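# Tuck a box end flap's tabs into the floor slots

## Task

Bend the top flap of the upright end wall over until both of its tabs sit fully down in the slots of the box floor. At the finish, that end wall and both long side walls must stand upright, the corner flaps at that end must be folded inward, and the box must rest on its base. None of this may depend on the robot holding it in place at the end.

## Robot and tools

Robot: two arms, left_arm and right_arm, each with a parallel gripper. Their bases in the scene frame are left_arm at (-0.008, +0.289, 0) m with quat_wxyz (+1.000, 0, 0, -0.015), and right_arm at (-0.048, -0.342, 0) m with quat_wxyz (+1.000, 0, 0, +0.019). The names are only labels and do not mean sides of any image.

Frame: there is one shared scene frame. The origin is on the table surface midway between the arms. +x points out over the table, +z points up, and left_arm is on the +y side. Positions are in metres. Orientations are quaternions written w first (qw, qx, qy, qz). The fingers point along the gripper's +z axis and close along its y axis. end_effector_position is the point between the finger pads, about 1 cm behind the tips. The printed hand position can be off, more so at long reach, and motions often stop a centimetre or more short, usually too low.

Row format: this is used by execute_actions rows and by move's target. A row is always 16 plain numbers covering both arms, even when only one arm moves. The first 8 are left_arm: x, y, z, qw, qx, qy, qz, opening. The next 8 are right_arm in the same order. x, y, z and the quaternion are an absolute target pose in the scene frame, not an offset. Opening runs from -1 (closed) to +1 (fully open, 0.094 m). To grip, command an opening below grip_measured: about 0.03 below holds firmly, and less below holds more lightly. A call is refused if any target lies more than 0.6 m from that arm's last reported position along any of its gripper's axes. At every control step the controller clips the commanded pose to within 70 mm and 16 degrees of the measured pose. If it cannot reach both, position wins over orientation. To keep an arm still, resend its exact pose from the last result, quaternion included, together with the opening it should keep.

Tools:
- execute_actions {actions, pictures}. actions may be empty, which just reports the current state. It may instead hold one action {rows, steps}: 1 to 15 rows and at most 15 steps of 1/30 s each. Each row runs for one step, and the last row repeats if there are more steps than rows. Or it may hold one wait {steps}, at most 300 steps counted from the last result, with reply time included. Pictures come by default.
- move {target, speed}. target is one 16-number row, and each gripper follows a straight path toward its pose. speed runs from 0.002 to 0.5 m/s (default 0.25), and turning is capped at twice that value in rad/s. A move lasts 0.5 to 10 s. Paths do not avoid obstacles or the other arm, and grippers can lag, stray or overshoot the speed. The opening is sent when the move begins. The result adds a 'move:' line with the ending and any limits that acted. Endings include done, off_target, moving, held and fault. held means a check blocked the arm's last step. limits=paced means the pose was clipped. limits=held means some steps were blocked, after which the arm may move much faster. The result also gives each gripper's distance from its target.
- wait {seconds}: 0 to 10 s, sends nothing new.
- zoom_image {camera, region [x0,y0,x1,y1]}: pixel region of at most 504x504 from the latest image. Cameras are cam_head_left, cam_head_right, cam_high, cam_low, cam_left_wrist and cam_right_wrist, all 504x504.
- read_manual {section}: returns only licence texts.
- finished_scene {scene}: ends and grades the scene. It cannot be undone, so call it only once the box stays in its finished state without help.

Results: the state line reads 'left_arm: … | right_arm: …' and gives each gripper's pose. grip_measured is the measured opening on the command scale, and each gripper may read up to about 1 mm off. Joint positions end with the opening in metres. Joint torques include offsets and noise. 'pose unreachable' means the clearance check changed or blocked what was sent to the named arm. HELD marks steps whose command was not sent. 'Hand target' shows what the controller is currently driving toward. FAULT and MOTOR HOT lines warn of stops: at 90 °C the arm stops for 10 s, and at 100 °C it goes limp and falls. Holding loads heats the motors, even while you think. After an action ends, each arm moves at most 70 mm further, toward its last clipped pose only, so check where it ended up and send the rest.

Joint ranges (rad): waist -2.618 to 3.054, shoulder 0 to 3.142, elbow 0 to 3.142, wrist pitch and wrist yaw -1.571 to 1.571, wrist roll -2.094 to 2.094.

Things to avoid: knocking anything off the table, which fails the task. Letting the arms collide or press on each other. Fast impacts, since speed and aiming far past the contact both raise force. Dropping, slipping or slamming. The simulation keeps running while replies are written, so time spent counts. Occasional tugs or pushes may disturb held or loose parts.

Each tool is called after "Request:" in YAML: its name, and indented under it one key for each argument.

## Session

Request:
execute_actions:
  actions: []

Scene clock: 0.00 s of 4500.00 s.
left_arm: end_effector_position=(+0.3772, +0.2743, +0.4091) grip_measured=-0.400 end_effector_quat_wxyz=(+0.710, +0.016, +0.704, -0.016) | right_arm: end_effector_position=(+0.3363, -0.3297, +0.4109) grip_measured=+1.000 end_effector_quat_wxyz=(+0.709, -0.017, +0.705, +0.005)
Joint positions: left_arm=[-0.008  1.063  1.054  0.017  0.006  0.     0.028] | right_arm=[-0.009  1.06   1.062  0.005 -0.002 -0.016  0.094]
Joint velocities: left_arm=[-0.017 -0.007 -0.012  0.007  0.007 -0.037  0.001] | right_arm=[-0.002  0.007 -0.002 -0.022 -0.037 -0.037  0.   ]
Joint torques (N m, as the arm reports them, + toward a larger angle): no reading
Hand target (left_arm): +0.375, +0.274, +0.411; +0.710, +0.015, +0.704, -0.016
Hand target (right_arm): +0.334, -0.330, +0.415; +0.712, -0.016, +0.702, +0.006

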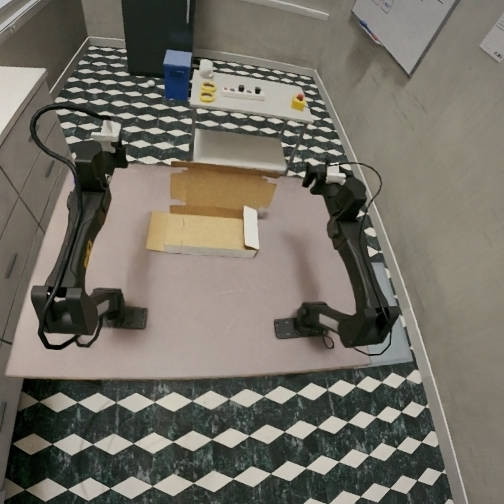

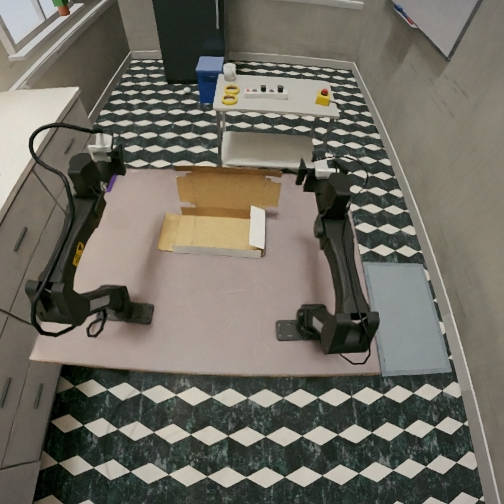

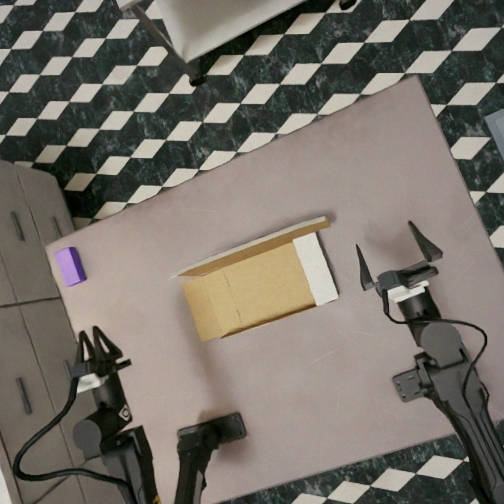

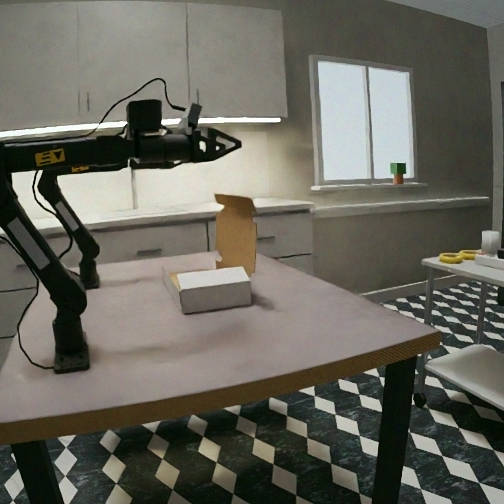

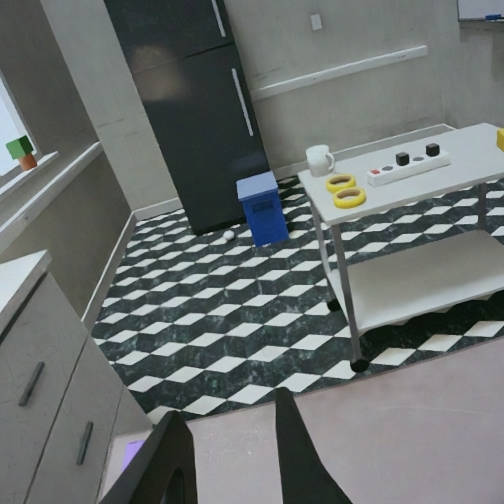

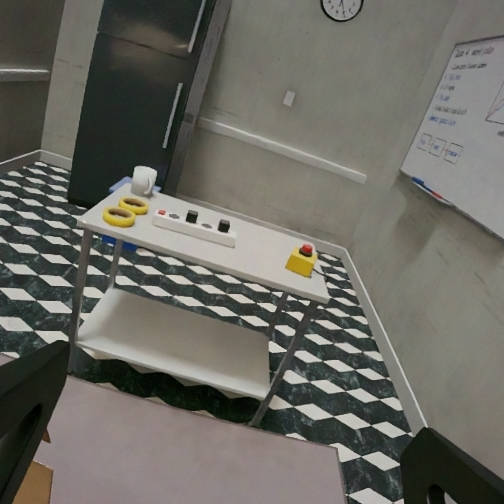

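Request:
move:
  target: [0.375,0.274,0.41,0.71,0.016,0.704,-0.016,-0.4,0.29,-0.20,0.13,0.342,-0.041,0.939,0.015,0.35]
  speed: 0.35

Scene clock: 6.63 s of 4500.00 s.
left_arm: end_effector_position=(+0.3772, +0.2743, +0.4091) grip_measured=-0.400 end_effector_quat_wxyz=(+0.710, +0.016, +0.704, -0.016) | right_arm: end_effector_position=(+0.2966, -0.1994, +0.1317) grip_measured=+0.352 end_effector_quat_wxyz=(+0.349, -0.045, +0.936, +0.020)
Joint positions: left_arm=[-0.008  1.063  1.054  0.017  0.006  0.     0.028] | right_arm=[ 0.478  1.396  0.927 -0.43   0.266  0.328  0.064]
Joint velocities: left_arm=[ 0.017 -0.002  0.007  0.007 -0.051  0.022 -0.001] | right_arm=[ 0.002  0.007 -0.007  0.066  0.007 -0.037  0.001]
Joint torques (N m, as the arm reports them, + toward a larger angle): left_arm=[-0.11 -3.41  8.46  1.77  0.    0.06] | right_arm=[ 0.81 -5.67  8.51  1.12  0.08  0.08]
Hand target (left_arm): +0.375, +0.274, +0.410; +0.710, +0.016, +0.704, -0.016
Hand target (right_arm): +0.292, -0.197, +0.128; +0.342, -0.045, +0.939, +0.022
Off the commanded pose (left_arm): 0.002 m, 0 deg.
Off the commanded pose (right_arm): 0.007 m, 1 deg.
After step 90, 1.83 s passed at rest.
move: done

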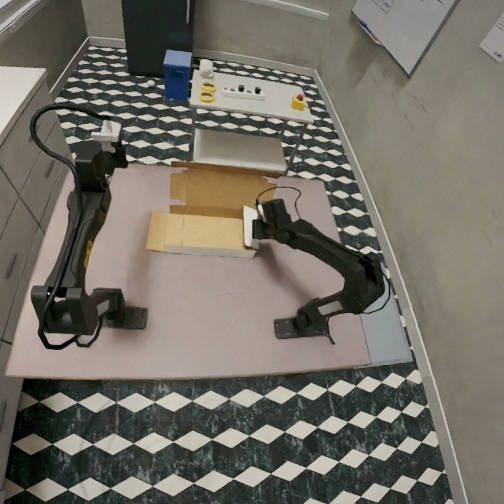

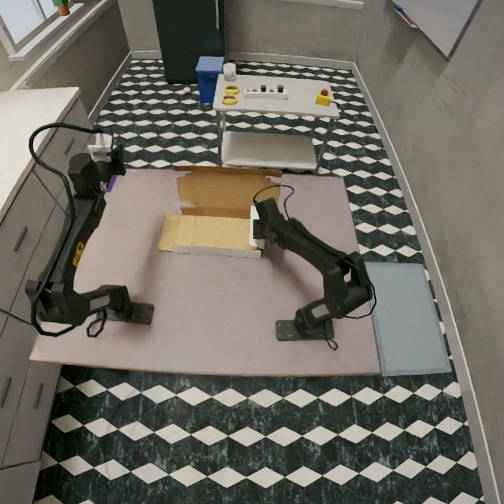

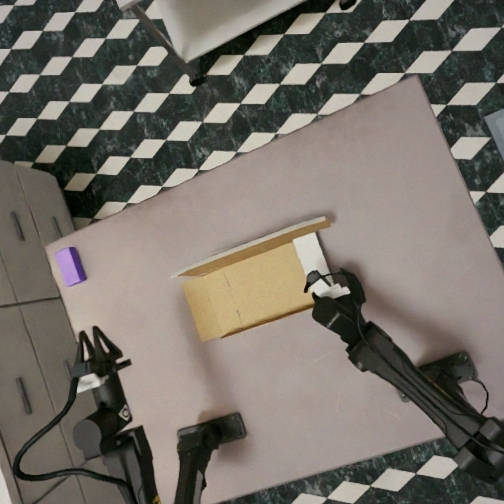

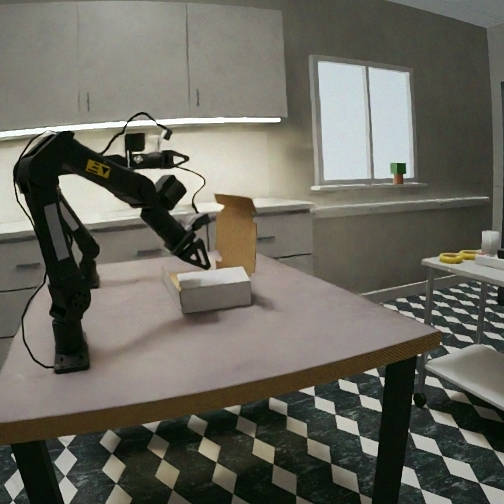

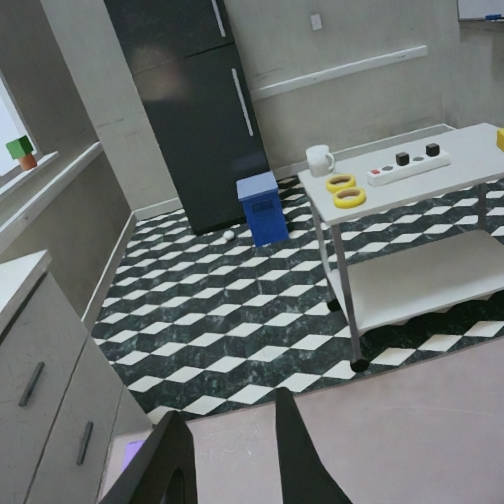

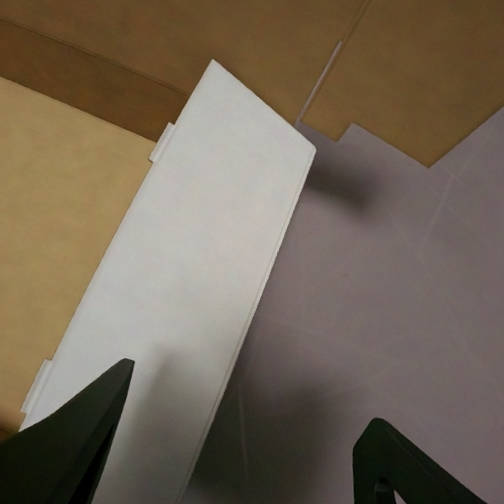

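Request:
move:
  target: [0.375,0.274,0.41,0.71,0.016,0.704,-0.016,-0.4,0.318,-0.192,0.09,0.341,0.082,0.936,-0.03,0.35]
  speed: 0.1

Scene clock: 14.73 s of 4500.00 s.
left_arm: end_effector_position=(+0.3772, +0.2743, +0.4091) grip_measured=-0.400 end_effector_quat_wxyz=(+0.710, +0.016, +0.704, -0.016) | right_arm: end_effector_position=(+0.3171, -0.1944, +0.0915) grip_measured=+0.352 end_effector_quat_wxyz=(+0.344, +0.083, +0.935, -0.022)
Joint positions: left_arm=[-0.008  1.063  1.054  0.017  0.006  0.     0.028] | right_arm=[ 0.541  1.608  0.978 -0.378  0.447  0.624  0.064]
Joint velocities: left_arm=[ 0.007 -0.012 -0.002  0.007  0.007 -0.037  0.   ] | right_arm=[ 0.002  0.007 -0.002 -0.081  0.037 -0.037  0.002]
Joint torques (N m, as the arm reports them, + toward a larger angle): left_arm=[-0.16 -3.39  8.5   1.79  0.    0.05] | right_arm=[ 0.85 -5.58 10.48  0.87  0.38  0.04]
Hand target (left_arm): +0.375, +0.274, +0.410; +0.710, +0.016, +0.704, -0.016
Hand target (right_arm): +0.318, -0.192, +0.089; +0.340, +0.082, +0.937, -0.030
Off the commanded pose (left_arm): 0.002 m, 0 deg.
Off the commanded pose (right_arm): 0.003 m, 1 deg.
After step 90, 3.33 s passed at rest.
move: done

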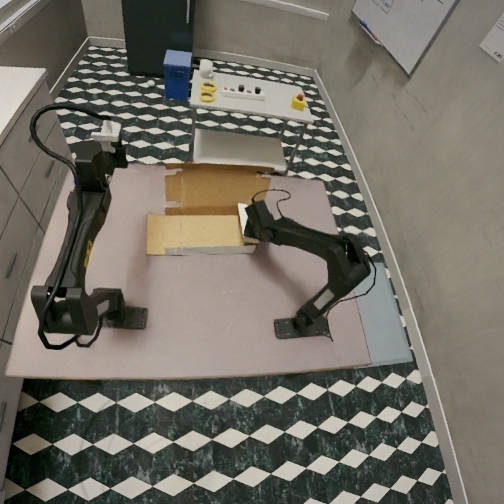

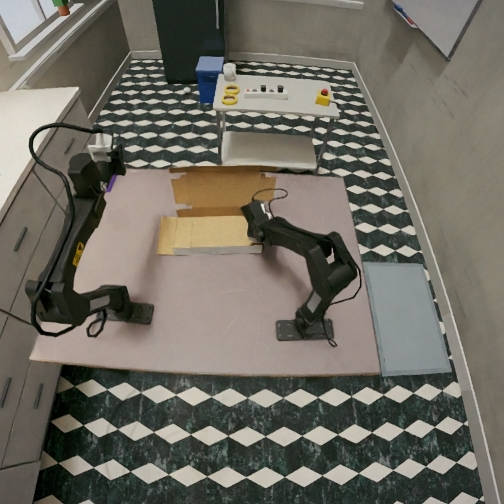

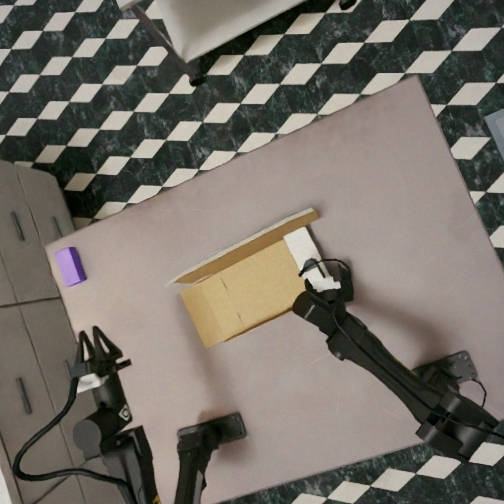

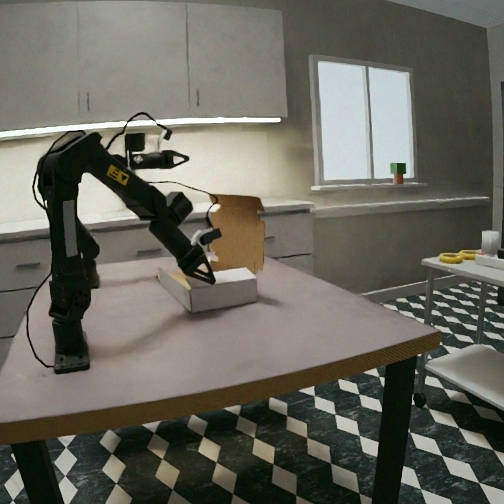

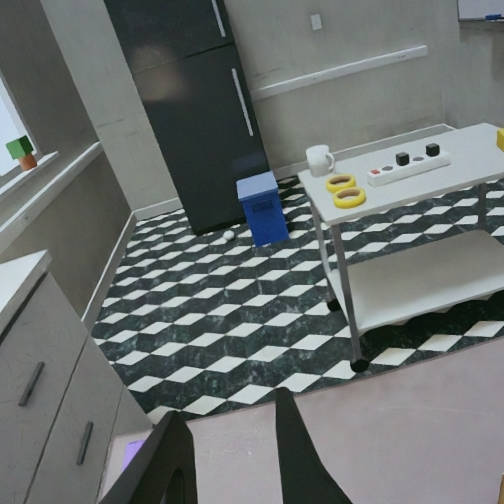

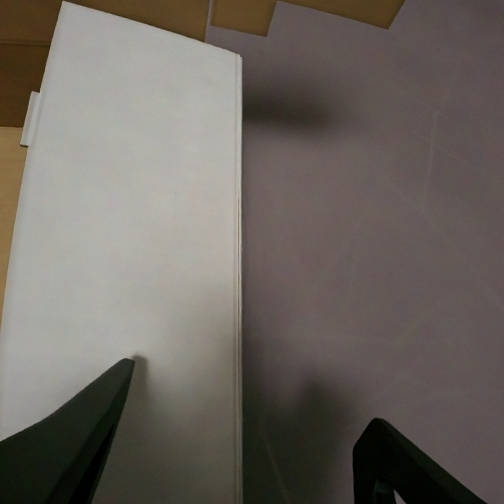

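Request:
move:
  target: [0.33,-0.192,0.055,0.341,0.082,0.936,-0.03,0.35,0.33,-0.192,0.055,0.341,0.082,0.936,-0.03,0.35]
  speed: null

Scene clock: 21.50 s of 4500.00 s.
left_arm: end_effector_position=(+0.3400, -0.0550, +0.1576) grip_measured=+0.348 end_effector_quat_wxyz=(+0.474, +0.082, +0.876, -0.041) | right_arm: end_effector_position=(+0.3394, -0.1811, +0.0787) grip_measured=+0.352 end_effector_quat_wxyz=(+0.370, +0.091, +0.925, -0.005)
Joint positions: left_arm=[-0.978  1.813  1.289 -0.244 -0.663 -0.531  0.063] | right_arm=[ 0.541  1.695  0.978 -0.225  0.454  0.626  0.064]
Joint velocities: left_arm=[-0.002 -0.002  0.007 -0.022 -0.037 -0.037  0.   ] | right_arm=[ 0.002 -0.012  0.012 -0.022 -0.081 -0.022 -0.001]
Joint torques (N m, as the arm reports them, + toward a larger angle): left_arm=[  0.52 -11.03   7.63   1.39  -0.39   0.07] | right_arm=[-1.02 -6.04  5.66  0.92  0.17 -0.17]
Hand target (left_arm): +0.342, -0.050, +0.163; +0.478, +0.078, +0.874, -0.039
Hand target (right_arm): +0.329, -0.192, +0.056; +0.341, +0.082, +0.936, -0.030
Off the commanded pose (left_arm): 0.171 m, 17 deg; position and orientation clipped at the last step of the last action.
Off the commanded pose (right_arm): 0.028 m, 5 deg.
After step 90, 1.10 s passed at rest.
move: held (left_arm), off_target (right_arm); limits=paced,held; held on 28 of 80 steps (left_arm), including the last (left_arm)
pose unreachable (left arm): on one or more control steps of this call this arm could not follow its commanded pose, so it was not sent that pose on those steps. On the call's last step it was still not sent that pose. It may still have moved: this result reports where it is.
cause: the commanded pose would bring a part of the arm too close to another arm (this arm's wrist (the part past joint 4) and the other arm's wrist (the part past joint 4)).

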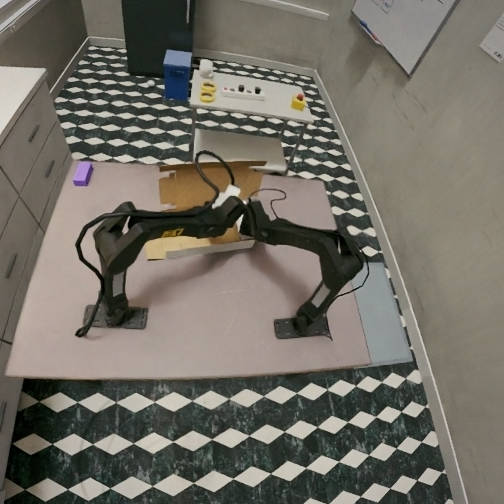

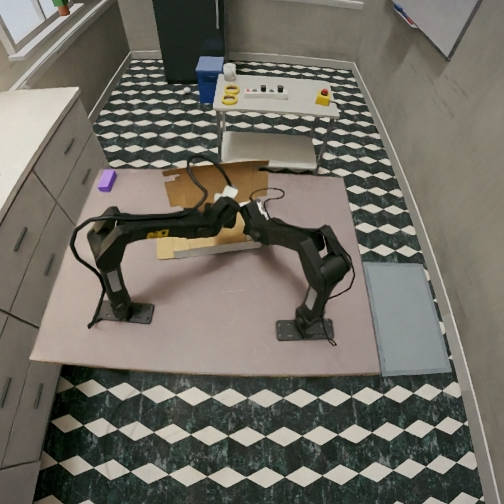

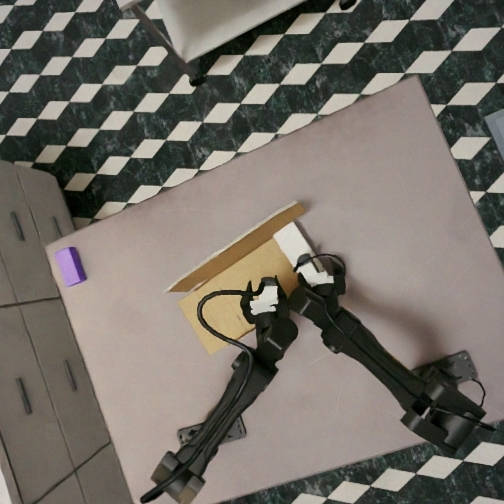

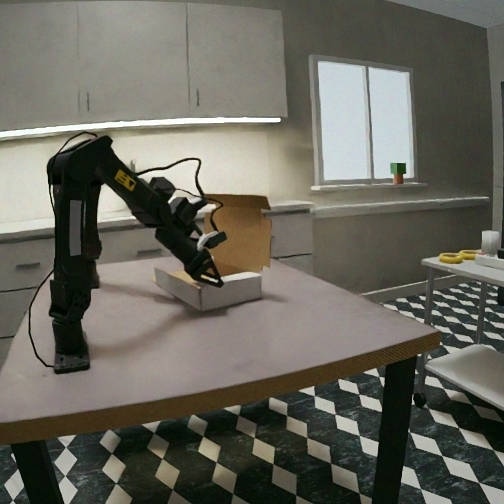

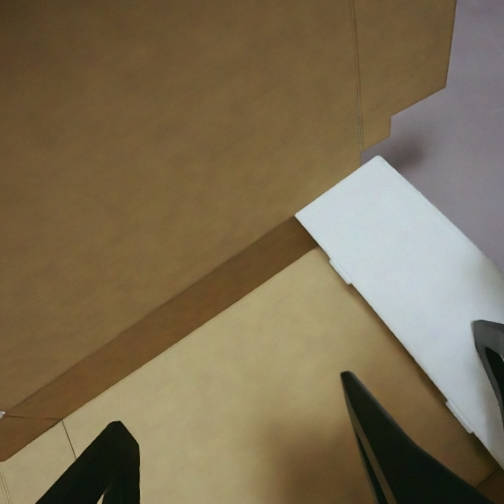

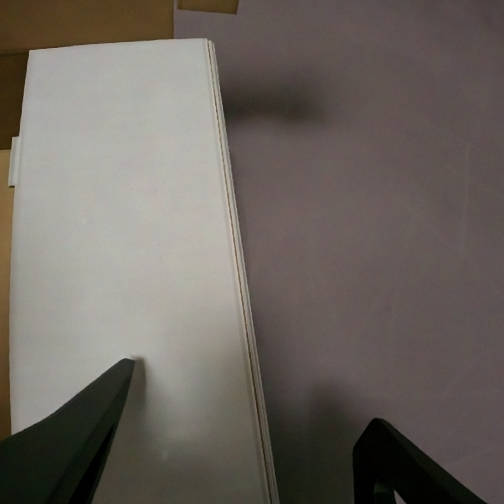

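Request:
move:
  target: [0.30,0.25,0.33,0.71,0.016,0.704,-0.016,0.35,0.335,-0.178,0.10,0.341,0.082,0.936,-0.03,0.35]
  speed: 0.2

Scene clock: 28.53 s of 4500.00 s.
left_arm: end_effector_position=(+0.3055, +0.2532, +0.3395) grip_measured=+0.348 end_effector_quat_wxyz=(+0.712, +0.014, +0.702, -0.013) | right_arm: end_effector_position=(+0.3319, -0.1832, +0.0912) grip_measured=+0.352 end_effector_quat_wxyz=(+0.334, +0.080, +0.939, -0.033)
Joint positions: left_arm=[-0.187  0.712  0.65   0.077 -0.176  0.004  0.063] | right_arm=[ 0.547  1.695  1.087 -0.432  0.455  0.629  0.064]
Joint velocities: left_arm=[-0.002  0.022 -0.007  0.037  0.007 -0.037  0.   ] | right_arm=[ 0.002 -0.002  0.007  0.022  0.037 -0.007 -0.   ]
Joint torques (N m, as the arm reports them, + toward a larger angle): left_arm=[ 0.66 -1.37  6.71  1.9   0.17  0.11] | right_arm=[ 0.96 -8.52 11.23  0.84  0.35  0.07]
Hand target (left_arm): +0.304, +0.254, +0.335; +0.712, +0.019, +0.701, -0.013
Hand target (right_arm): +0.335, -0.178, +0.100; +0.341, +0.082, +0.936, -0.029
Off the commanded pose (left_arm): 0.011 m, 1 deg.
Off the commanded pose (right_arm): 0.011 m, 1 deg.
After step 90, 1.53 s passed at rest.
move: off_target (left_arm, right_arm); limits=held; held on 1 of 75 steps (right_arm)
pose unreachable (right arm): on one or more control steps of this call this arm could not follow its commanded pose, so it was not sent that pose on those steps. It may still have moved: this result reports where it is.
cause: the commanded pose would bring a part of the arm too close to another arm (this arm's wrist (the part past joint 4) and the other arm's wrist (the part past joint 4)).

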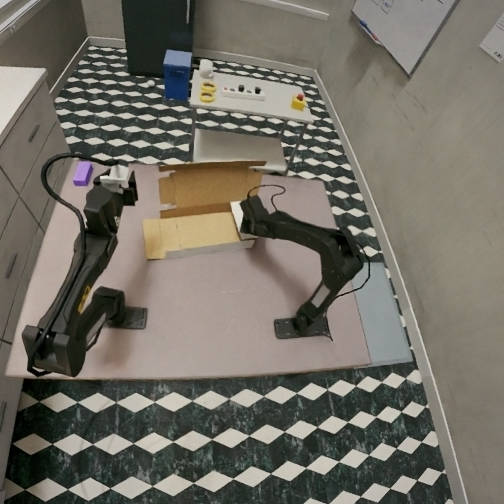

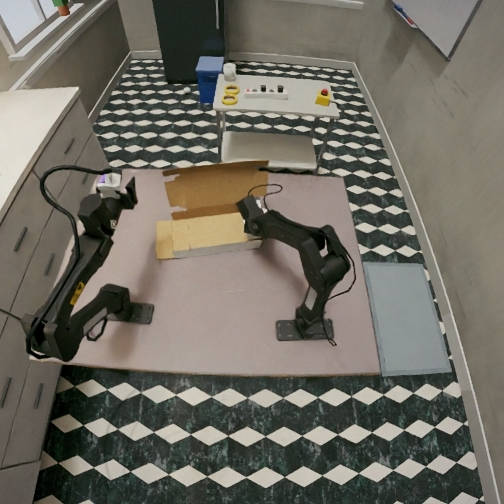

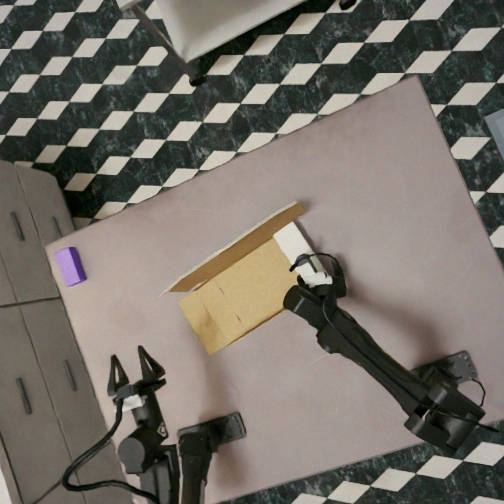

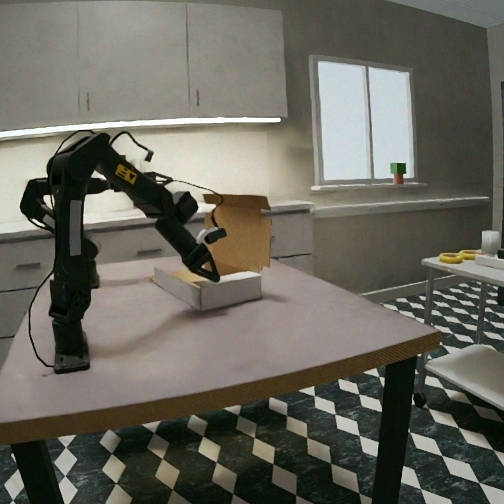

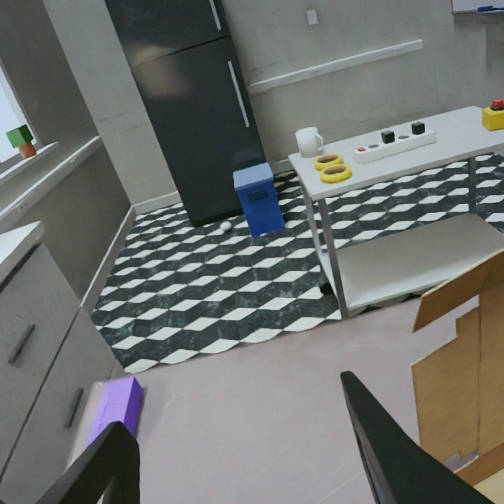

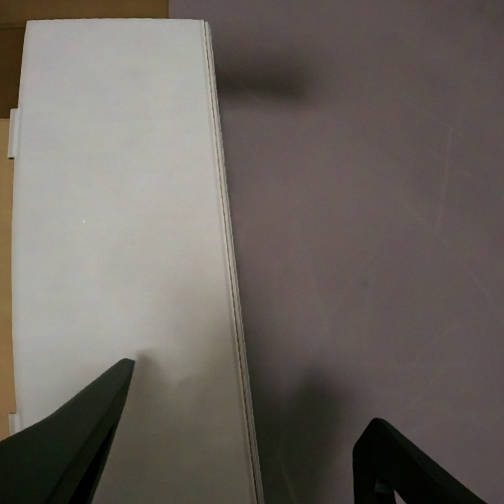

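Request:
move:
  target: [0.30,0.25,0.33,0.71,0.016,0.704,-0.016,0.35,0.342,-0.185,0.125,0.339,0.122,0.932,-0.045,0.9]
  speed: 0.08

Request:
move:
  target: [0.30,0.25,0.33,0.71,0.016,0.704,-0.016,0.35,0.342,-0.185,0.06,0.339,0.122,0.932,-0.045,0.9]
  speed: 0.04

Scene clock: 39.27 s of 4500.00 s.
left_arm: end_effector_position=(+0.3037, +0.2494, +0.3331) grip_measured=+0.348 end_effector_quat_wxyz=(+0.709, +0.019, +0.705, -0.017) | right_arm: end_effector_position=(+0.3382, -0.1852, +0.1214) grip_measured=+0.898 end_effector_quat_wxyz=(+0.336, +0.116, +0.934, -0.039)
Joint positions: left_arm=[-0.203  0.702  0.631  0.078 -0.182  0.004  0.063] | right_arm=[ 0.547  1.695  1.213 -0.578  0.487  0.704  0.089]
Joint velocities: left_arm=[-0.007  0.002 -0.017  0.007 -0.11   0.022  0.   ] | right_arm=[-0.012 -0.007 -0.002  0.007 -0.081 -0.022  0.   ]
Joint torques (N m, as the arm reports them, + toward a larger angle): left_arm=[-0.92 -1.83  6.89  1.79 -0.14  0.01] | right_arm=[ 0.14 -7.53 11.32  0.83  0.46  0.07]
Hand target (left_arm): +0.300, +0.250, +0.330; +0.710, +0.016, +0.704, -0.016
Hand target (right_arm): +0.342, -0.185, +0.125; +0.339, +0.122, +0.932, -0.045
Off the commanded pose (left_arm): 0.005 m, 0 deg.
Off the commanded pose (right_arm): 0.005 m, 1 deg.
After step 90, 6.63 s passed at rest.
move: done

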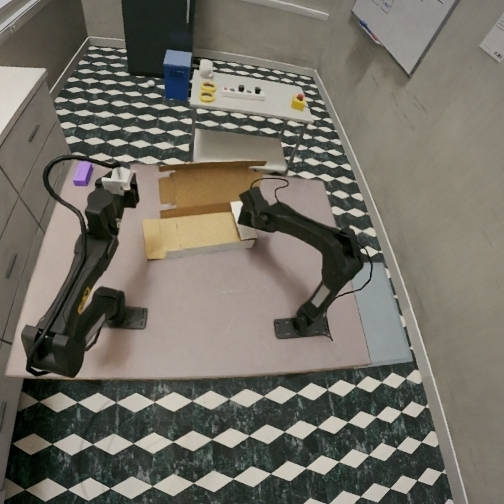

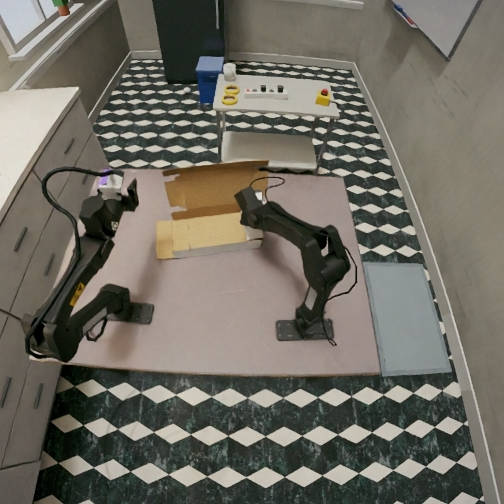

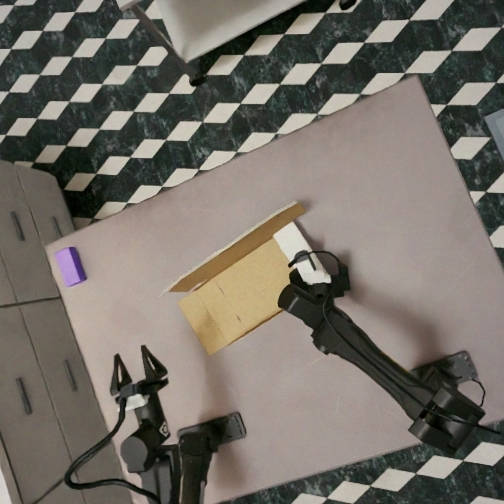

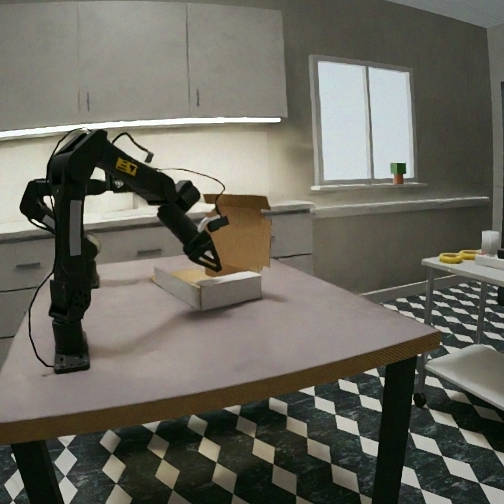

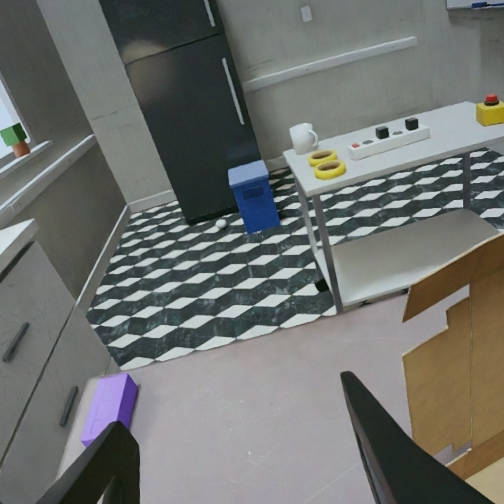

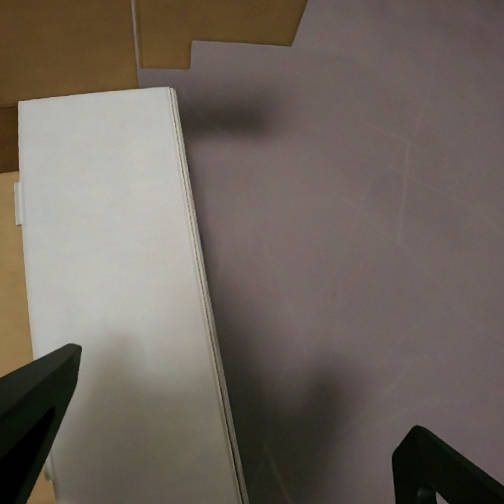

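Scene clock: 41.13 s of 4500.00 s.
left_arm: end_effector_position=(+0.3037, +0.2494, +0.3331) grip_measured=+0.348 end_effector_quat_wxyz=(+0.709, +0.019, +0.705, -0.017) | right_arm: end_effector_position=(+0.3504, -0.1793, +0.0787) grip_measured=+0.898 end_effector_quat_wxyz=(+0.357, +0.126, +0.925, -0.027)
Joint positions: left_arm=[-0.203  0.702  0.631  0.078 -0.182  0.004  0.063] | right_arm=[ 0.547  1.772  1.095 -0.332  0.499  0.71   0.089]
Joint velocities: left_arm=[-0.032  0.007  0.007 -0.051 -0.007  0.051  0.   ] | right_arm=[-0.002  0.007  0.012  0.007  0.022  0.037 -0.   ]
Joint torques (N m, as the arm reports them, + toward a larger angle): left_arm=[-0.79 -1.71  6.88  1.82 -0.15  0.05] | right_arm=[ 0.17 -7.28  5.77  0.94  0.3   0.02]
Hand target (left_arm): +0.300, +0.250, +0.330; +0.710, +0.016, +0.704, -0.016
Hand target (right_arm): +0.342, -0.185, +0.060; +0.339, +0.122, +0.932, -0.045
Off the commanded pose (left_arm): 0.005 m, 0 deg.
Off the commanded pose (right_arm): 0.021 m, 3 deg.
move: off_target (right_arm)

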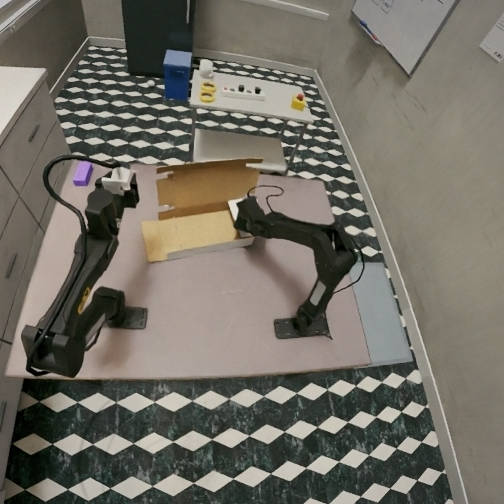

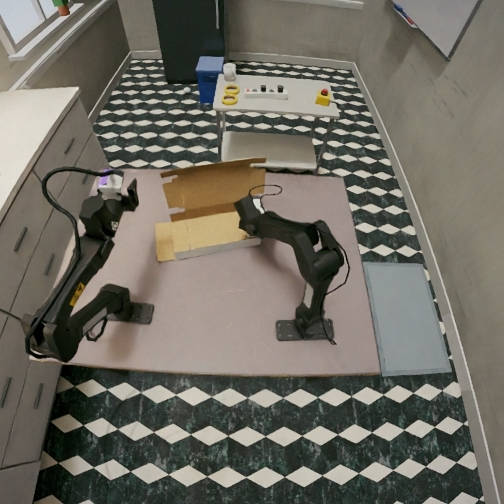

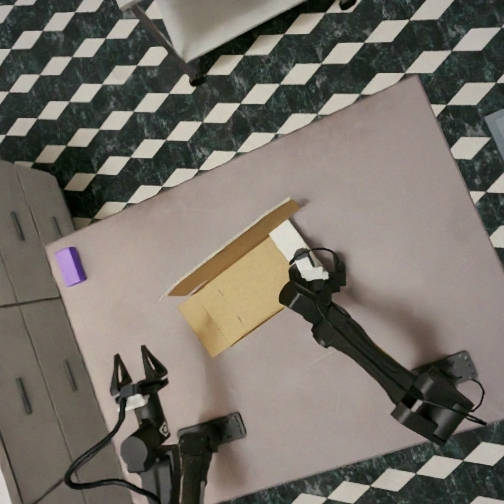

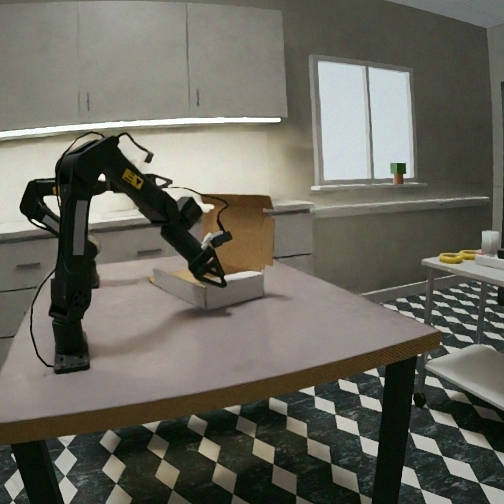

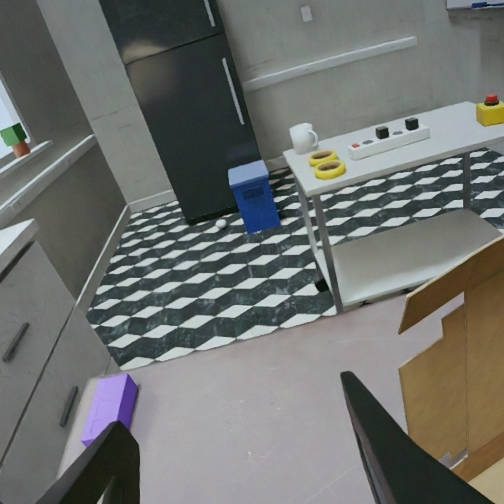

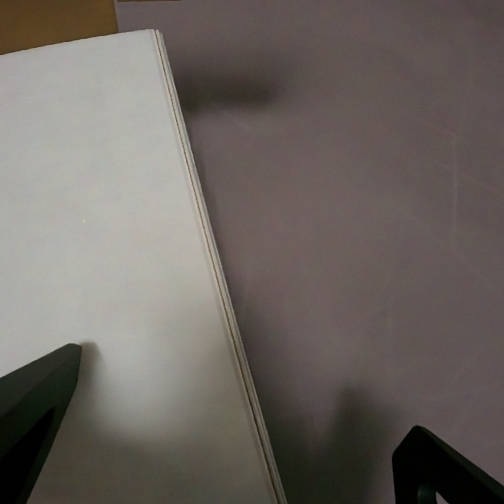

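Request:
move:
  target: [0.30,0.25,0.33,0.71,0.016,0.704,-0.016,0.35,0.335,-0.185,0.02,0.339,0.122,0.932,-0.045,0.9]
  speed: 0.03

Scene clock: 47.80 s of 4500.00 s.
left_arm: end_effector_position=(+0.3037, +0.2494, +0.3331) grip_measured=+0.348 end_effector_quat_wxyz=(+0.709, +0.019, +0.705, -0.017) | right_arm: end_effector_position=(+0.3549, -0.1765, +0.0498) grip_measured=+0.898 end_effector_quat_wxyz=(+0.377, +0.139, +0.916, -0.012)
Joint positions: left_arm=[-0.203  0.702  0.631  0.078 -0.182  0.004  0.063] | right_arm=[ 0.55   1.828  1.004 -0.136  0.508  0.725  0.089]
Joint velocities: left_arm=[-0.002 -0.022 -0.017 -0.022 -0.051 -0.037 -0.   ] | right_arm=[-0.002  0.022 -0.007  0.037  0.125 -0.037 -0.   ]
Joint torques (N m, as the arm reports them, + toward a larger angle): left_arm=[-0.7  -1.72  6.96  1.79 -0.12  0.02] | right_arm=[ 0.85 -6.91  4.63  0.65  0.26 -0.04]
Hand target (left_arm): +0.300, +0.250, +0.330; +0.710, +0.016, +0.704, -0.016
Hand target (right_arm): +0.335, -0.185, +0.021; +0.339, +0.122, +0.932, -0.044
Off the commanded pose (left_arm): 0.005 m, 0 deg.
Off the commanded pose (right_arm): 0.037 m, 6 deg.
After step 90, 1.20 s passed at rest.
move: off_target (right_arm)

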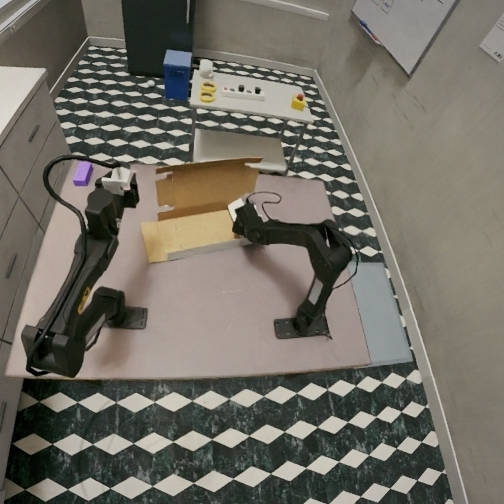

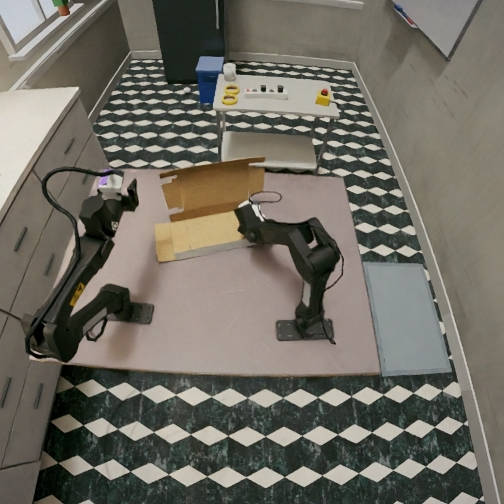

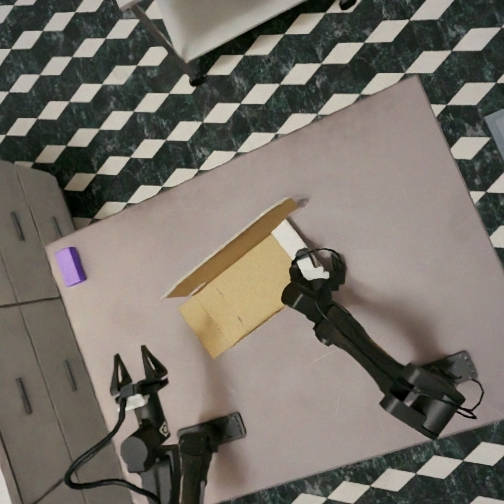

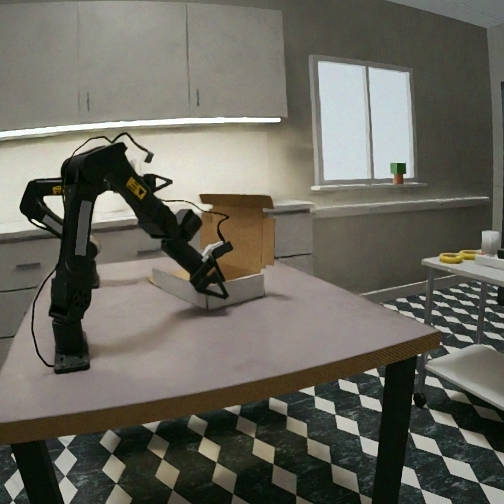

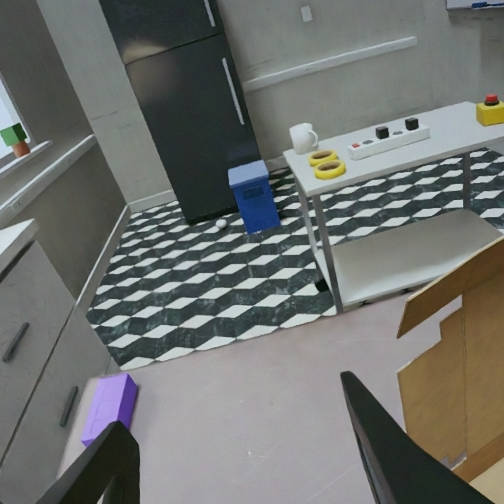

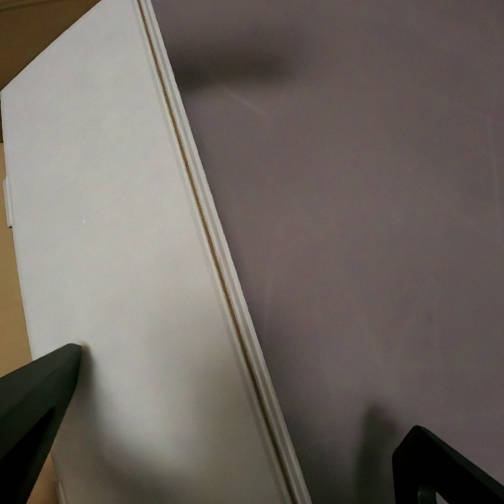

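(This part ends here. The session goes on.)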